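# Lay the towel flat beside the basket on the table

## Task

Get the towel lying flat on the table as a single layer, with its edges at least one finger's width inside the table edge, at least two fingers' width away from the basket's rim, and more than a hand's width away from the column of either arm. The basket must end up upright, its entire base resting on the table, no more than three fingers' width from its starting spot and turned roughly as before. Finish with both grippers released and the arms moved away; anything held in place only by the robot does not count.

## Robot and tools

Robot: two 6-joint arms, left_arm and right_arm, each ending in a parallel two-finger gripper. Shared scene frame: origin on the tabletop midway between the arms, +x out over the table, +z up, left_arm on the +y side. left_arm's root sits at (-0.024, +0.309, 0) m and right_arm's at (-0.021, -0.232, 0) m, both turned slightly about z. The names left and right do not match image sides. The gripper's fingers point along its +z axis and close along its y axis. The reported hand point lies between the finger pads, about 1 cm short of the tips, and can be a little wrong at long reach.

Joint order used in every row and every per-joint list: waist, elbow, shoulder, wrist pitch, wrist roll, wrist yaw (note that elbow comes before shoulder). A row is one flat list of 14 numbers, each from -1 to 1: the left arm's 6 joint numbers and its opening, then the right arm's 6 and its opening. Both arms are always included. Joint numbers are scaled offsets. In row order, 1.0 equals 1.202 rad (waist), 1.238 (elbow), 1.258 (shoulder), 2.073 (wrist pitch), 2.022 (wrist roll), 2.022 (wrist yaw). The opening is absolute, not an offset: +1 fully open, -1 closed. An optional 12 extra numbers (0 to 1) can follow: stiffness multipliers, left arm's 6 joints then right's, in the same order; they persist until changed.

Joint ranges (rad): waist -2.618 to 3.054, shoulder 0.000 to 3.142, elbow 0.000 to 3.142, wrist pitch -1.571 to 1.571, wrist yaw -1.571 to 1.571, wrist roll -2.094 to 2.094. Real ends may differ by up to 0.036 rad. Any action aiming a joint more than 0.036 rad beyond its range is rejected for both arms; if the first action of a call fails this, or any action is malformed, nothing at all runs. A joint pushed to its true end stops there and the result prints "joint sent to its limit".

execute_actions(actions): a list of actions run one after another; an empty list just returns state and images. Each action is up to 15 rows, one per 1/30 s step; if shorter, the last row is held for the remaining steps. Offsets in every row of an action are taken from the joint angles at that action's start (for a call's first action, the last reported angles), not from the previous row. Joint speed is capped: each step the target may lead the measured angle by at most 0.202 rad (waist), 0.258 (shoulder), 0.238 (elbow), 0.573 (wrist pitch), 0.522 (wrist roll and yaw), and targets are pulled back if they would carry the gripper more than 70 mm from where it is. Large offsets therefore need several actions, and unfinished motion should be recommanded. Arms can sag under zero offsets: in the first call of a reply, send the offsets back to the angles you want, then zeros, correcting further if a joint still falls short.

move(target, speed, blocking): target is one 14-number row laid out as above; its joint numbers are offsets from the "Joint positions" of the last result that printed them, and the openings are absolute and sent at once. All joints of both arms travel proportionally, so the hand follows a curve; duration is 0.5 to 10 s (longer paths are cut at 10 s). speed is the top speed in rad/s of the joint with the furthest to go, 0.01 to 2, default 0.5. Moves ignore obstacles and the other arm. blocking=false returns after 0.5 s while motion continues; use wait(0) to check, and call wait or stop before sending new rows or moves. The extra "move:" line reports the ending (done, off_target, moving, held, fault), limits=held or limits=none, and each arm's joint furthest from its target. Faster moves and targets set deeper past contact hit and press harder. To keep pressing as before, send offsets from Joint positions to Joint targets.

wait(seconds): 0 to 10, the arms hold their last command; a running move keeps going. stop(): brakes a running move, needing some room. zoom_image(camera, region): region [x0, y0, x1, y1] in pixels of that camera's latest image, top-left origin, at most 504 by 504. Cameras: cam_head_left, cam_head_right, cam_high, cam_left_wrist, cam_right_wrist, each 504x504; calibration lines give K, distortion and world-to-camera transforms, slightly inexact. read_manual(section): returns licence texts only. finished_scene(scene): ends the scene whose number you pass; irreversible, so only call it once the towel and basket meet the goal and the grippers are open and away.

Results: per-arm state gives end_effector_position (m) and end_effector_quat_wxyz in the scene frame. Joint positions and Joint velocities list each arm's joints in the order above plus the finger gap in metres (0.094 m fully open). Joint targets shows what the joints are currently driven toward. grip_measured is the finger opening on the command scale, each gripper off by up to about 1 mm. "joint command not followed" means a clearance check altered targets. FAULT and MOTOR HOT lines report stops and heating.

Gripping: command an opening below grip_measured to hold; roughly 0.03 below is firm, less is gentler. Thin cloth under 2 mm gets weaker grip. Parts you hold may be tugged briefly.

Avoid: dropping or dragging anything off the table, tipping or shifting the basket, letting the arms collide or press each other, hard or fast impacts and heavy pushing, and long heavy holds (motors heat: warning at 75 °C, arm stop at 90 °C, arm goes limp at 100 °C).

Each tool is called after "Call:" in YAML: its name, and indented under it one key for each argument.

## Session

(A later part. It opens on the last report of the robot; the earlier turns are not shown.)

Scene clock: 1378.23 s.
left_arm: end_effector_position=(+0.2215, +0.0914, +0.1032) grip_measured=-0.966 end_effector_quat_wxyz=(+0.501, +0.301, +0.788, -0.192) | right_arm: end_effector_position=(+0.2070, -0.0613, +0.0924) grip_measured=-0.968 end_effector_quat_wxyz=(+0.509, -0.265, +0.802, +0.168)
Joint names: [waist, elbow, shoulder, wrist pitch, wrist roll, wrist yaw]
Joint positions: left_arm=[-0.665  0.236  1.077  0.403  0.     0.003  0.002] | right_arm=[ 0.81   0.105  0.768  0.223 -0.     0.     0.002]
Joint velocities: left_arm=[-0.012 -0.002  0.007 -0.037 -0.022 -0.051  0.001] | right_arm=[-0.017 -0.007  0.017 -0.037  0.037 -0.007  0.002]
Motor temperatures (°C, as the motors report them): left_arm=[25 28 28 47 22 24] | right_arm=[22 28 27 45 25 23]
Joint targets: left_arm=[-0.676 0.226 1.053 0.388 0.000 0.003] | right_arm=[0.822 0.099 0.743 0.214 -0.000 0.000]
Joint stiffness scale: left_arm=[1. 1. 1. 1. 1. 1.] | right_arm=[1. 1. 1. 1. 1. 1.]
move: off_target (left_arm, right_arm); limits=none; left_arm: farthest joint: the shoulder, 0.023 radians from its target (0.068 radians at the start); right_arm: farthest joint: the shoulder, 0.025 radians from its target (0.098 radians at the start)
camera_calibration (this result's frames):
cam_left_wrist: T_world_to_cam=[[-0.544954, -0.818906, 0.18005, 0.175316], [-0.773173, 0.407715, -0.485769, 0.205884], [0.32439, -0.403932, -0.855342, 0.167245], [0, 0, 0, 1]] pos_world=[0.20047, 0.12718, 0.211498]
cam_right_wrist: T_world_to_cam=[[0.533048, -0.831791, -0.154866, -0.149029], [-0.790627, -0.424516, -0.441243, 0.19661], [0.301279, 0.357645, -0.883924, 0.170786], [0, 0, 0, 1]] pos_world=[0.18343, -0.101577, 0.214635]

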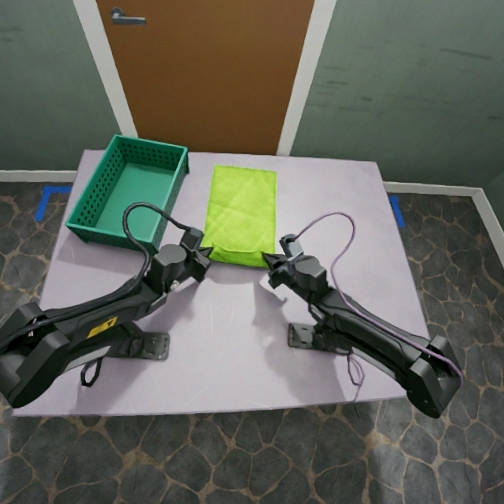

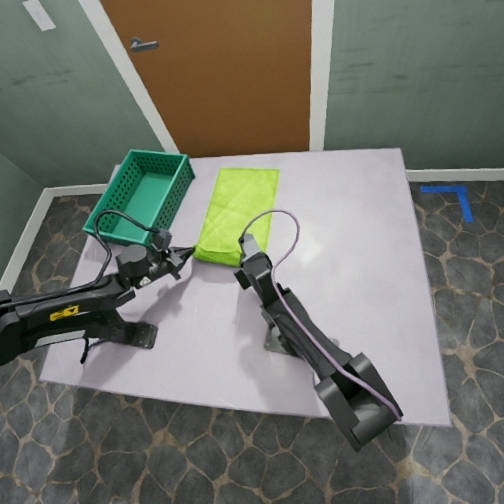

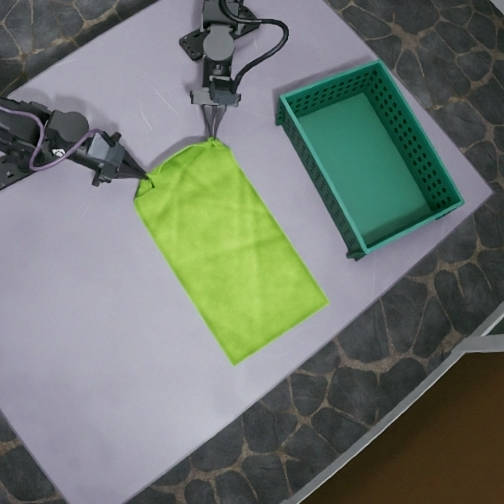

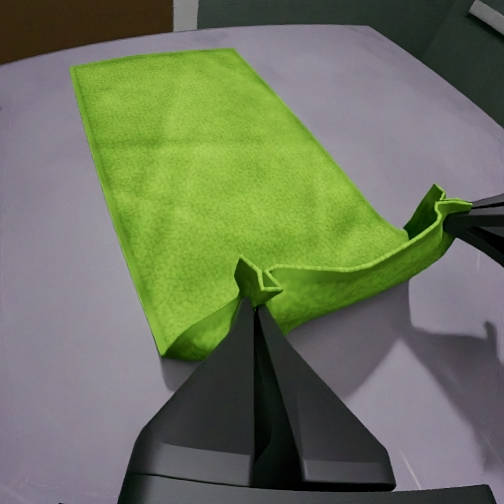

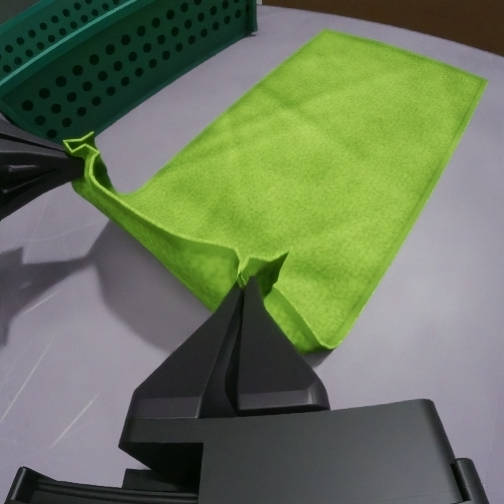

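Call:
move:
  target: [-0.009,0.0,-0.477,-0.265,0,0,-0.55,0.01,0.089,-0.509,-0.28,0,0,-0.55]
  speed: 0.5

Scene clock: 1399.07 s.
left_arm: end_effector_position=(+0.1780, +0.1302, +0.1445) grip_measured=-0.553 end_effector_quat_wxyz=(+0.519, +0.297, +0.776, -0.199) | right_arm: end_effector_position=(+0.1692, -0.0893, +0.1485) grip_measured=-0.552 end_effector_quat_wxyz=(+0.557, -0.254, +0.769, +0.184)
Joint names: [waist, elbow, shoulder, wrist pitch, wrist roll, wrist yaw]
Joint positions: left_arm=[-0.665  0.236  0.496 -0.132  0.     0.003  0.021] | right_arm=[ 0.81   0.182  0.148 -0.351 -0.     0.     0.021]
Joint velocities: left_arm=[ 0.002 -0.012  0.007  0.051  0.022  0.007 -0.   ] | right_arm=[-0.002 -0.007 -0.007 -0.007  0.007 -0.022  0.   ]
Motor temperatures (°C, as the motors report them): left_arm=[25 27 28 46 22 24] | right_arm=[22 28 27 44 25 23]
Joint targets: left_arm=[-0.676 0.236 0.476 -0.147 0.000 0.003] | right_arm=[0.822 0.215 0.128 -0.357 -0.000 0.000]
Joint stiffness scale: left_arm=[1. 1. 1. 1. 1. 1.] | right_arm=[1. 1. 1. 1. 1. 1.]
move: off_target (right_arm); limits=none; left_arm: farthest joint: the shoulder, 0.019 radians from its target (0.600 radians at the start); right_arm: farthest joint: the elbow, 0.033 radians from its target (0.111 radians at the start)
camera_calibration (this result's frames):
cam_left_wrist: T_world_to_cam=[[-0.55132, -0.813235, 0.186266, 0.175404], [-0.755612, 0.392072, -0.524719, 0.181029], [0.353691, -0.430033, -0.830647, 0.22701], [0, 0, 0, 1]] pos_world=[0.1532, 0.16929, 0.250882]
cam_right_wrist: T_world_to_cam=[[0.548797, -0.820117, -0.161957, -0.144074], [-0.741484, -0.388088, -0.547347, 0.190251], [0.386035, 0.420471, -0.821085, 0.223694], [0, 0, 0, 1]] pos_world=[0.133782, -0.13838, 0.264471]

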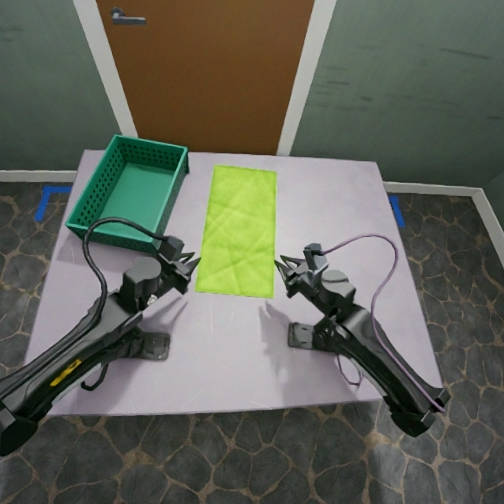

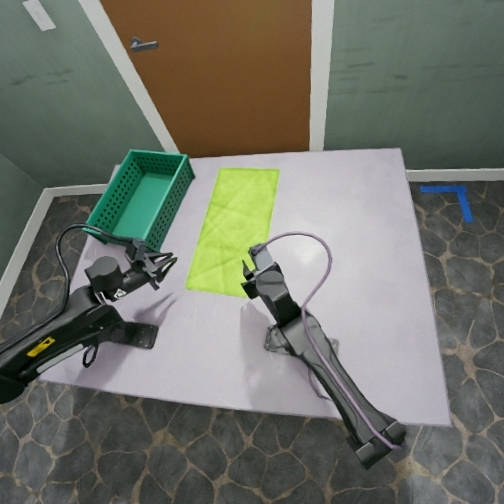

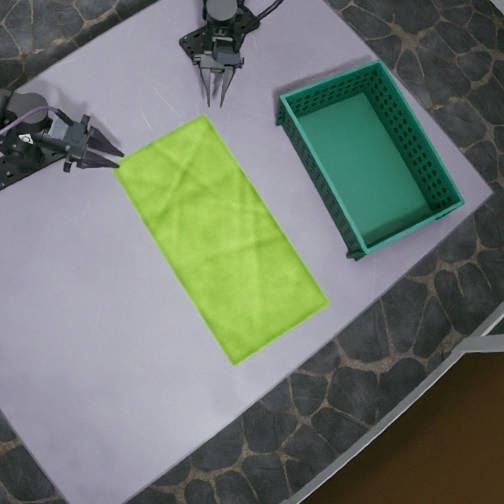

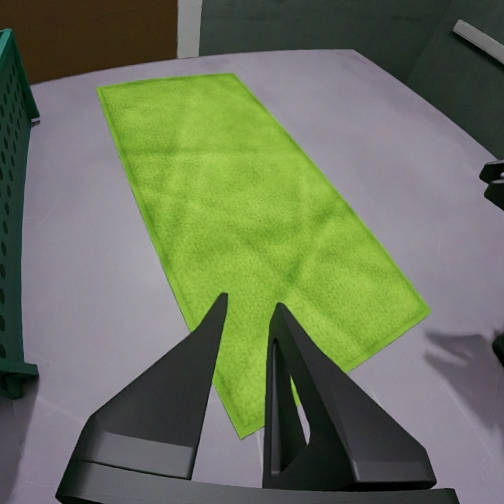

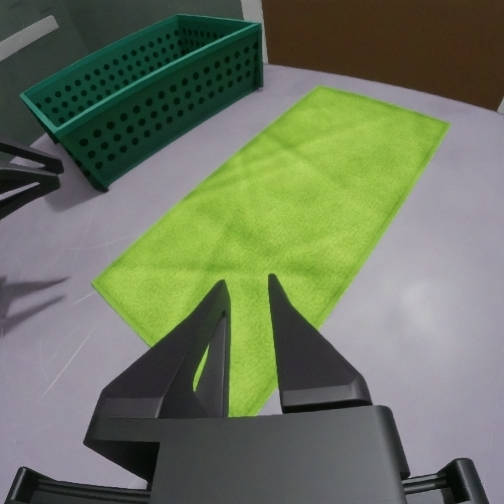

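Call:
move:
  target: [0.5,0.0,-0.29,0.0,0,0,-0.55,-0.62,0.027,-0.016,0.15,0,0,-0.55]
  speed: 0.7

Call:
zoom_image:
  camera: "cam_high"
  region: [80, 80, 400, 400]

Scene clock: 1405.77 s.
left_arm: end_effector_position=(+0.2201, +0.2755, +0.2276) grip_measured=-0.553 end_effector_quat_wxyz=(+0.689, +0.052, +0.721, -0.049) | right_arm: end_effector_position=(+0.2279, -0.2544, +0.2181) grip_measured=-0.552 end_effector_quat_wxyz=(+0.695, +0.034, +0.717, -0.033)
Joint names: [waist, elbow, shoulder, wrist pitch, wrist roll, wrist yaw]
Joint positions: left_arm=[-0.076  0.236  0.149 -0.133  0.     0.004  0.021] | right_arm=[ 0.077  0.182  0.148 -0.066 -0.    -0.     0.021]
Joint velocities: left_arm=[-0.007 -0.002 -0.007  0.022 -0.066  0.007  0.001] | right_arm=[-0.022 -0.002  0.007 -0.051 -0.037  0.022 -0.001]
Motor temperatures (°C, as the motors report them): left_arm=[25 28 28 46 22 24] | right_arm=[22 28 27 45 25 23]
Joint targets: left_arm=[-0.064 0.236 0.131 -0.132 0.000 0.003] | right_arm=[0.065 0.216 0.128 -0.040 -0.000 0.000]
Joint stiffness scale: left_arm=[1. 1. 1. 1. 1. 1.] | right_arm=[1. 1. 1. 1. 1. 1.]
move: off_target (right_arm); limits=none; left_arm: farthest joint: the shoulder, 0.018 radians from its target (0.364 radians at the start); right_arm: farthest joint: the elbow, 0.033 radians from its target (0.033 radians at the start)
camera_calibration (this result's frames):
cam_left_wrist: T_world_to_cam=[[-0.0774537, -0.972628, 0.21908, 0.233504], [-0.621824, -0.124637, -0.773176, 0.36893], [0.779318, -0.196115, -0.595149, 0.131867], [0, 0, 0, 1]] pos_world=[0.144729, 0.298956, 0.312573]
cam_right_wrist: T_world_to_cam=[[-0.0926666, -0.981286, -0.16879, -0.193641], [-0.624244, 0.189322, -0.757942, 0.373868], [0.775714, 0.03513, -0.630106, 0.0991542], [0, 0, 0, 1]] pos_world=[0.138525, -0.264283, 0.313163]

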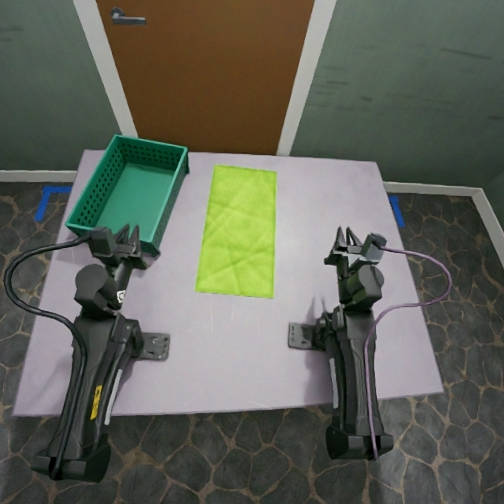

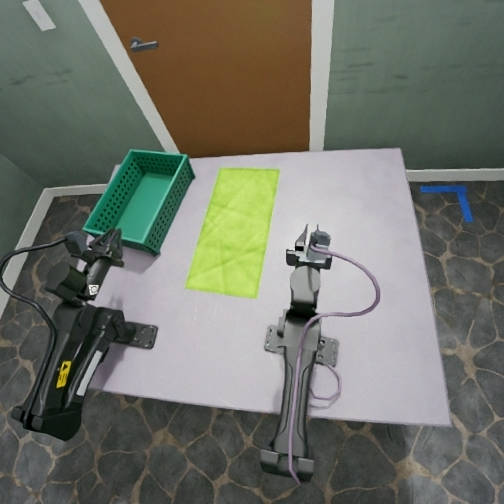

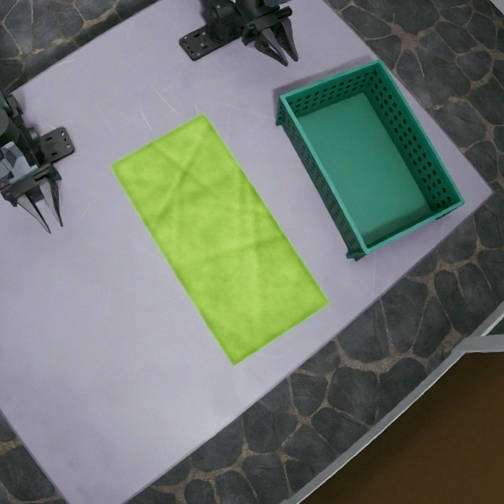

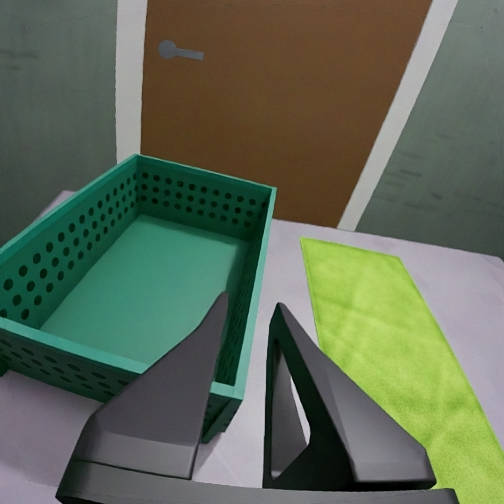

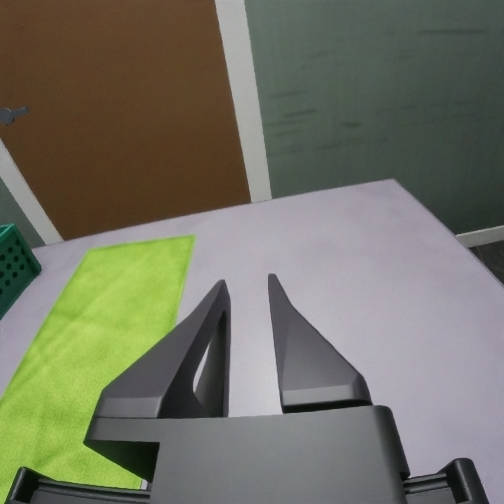

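Region (80, 80, 400, 400) of cam_high's 504x504 image, scaled by 1.575, with more detail than that image has.

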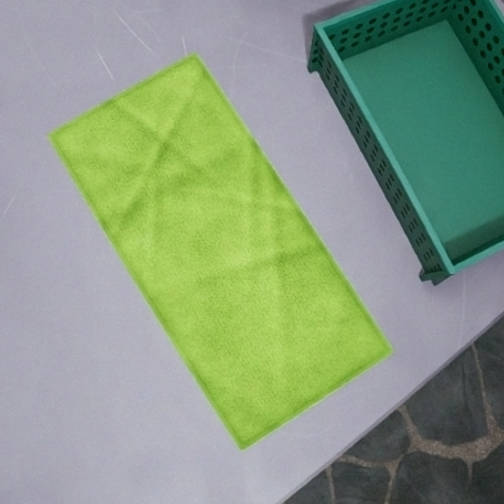

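Call:
finished_scene:
  scene: 2

The scene is finished: the task was done.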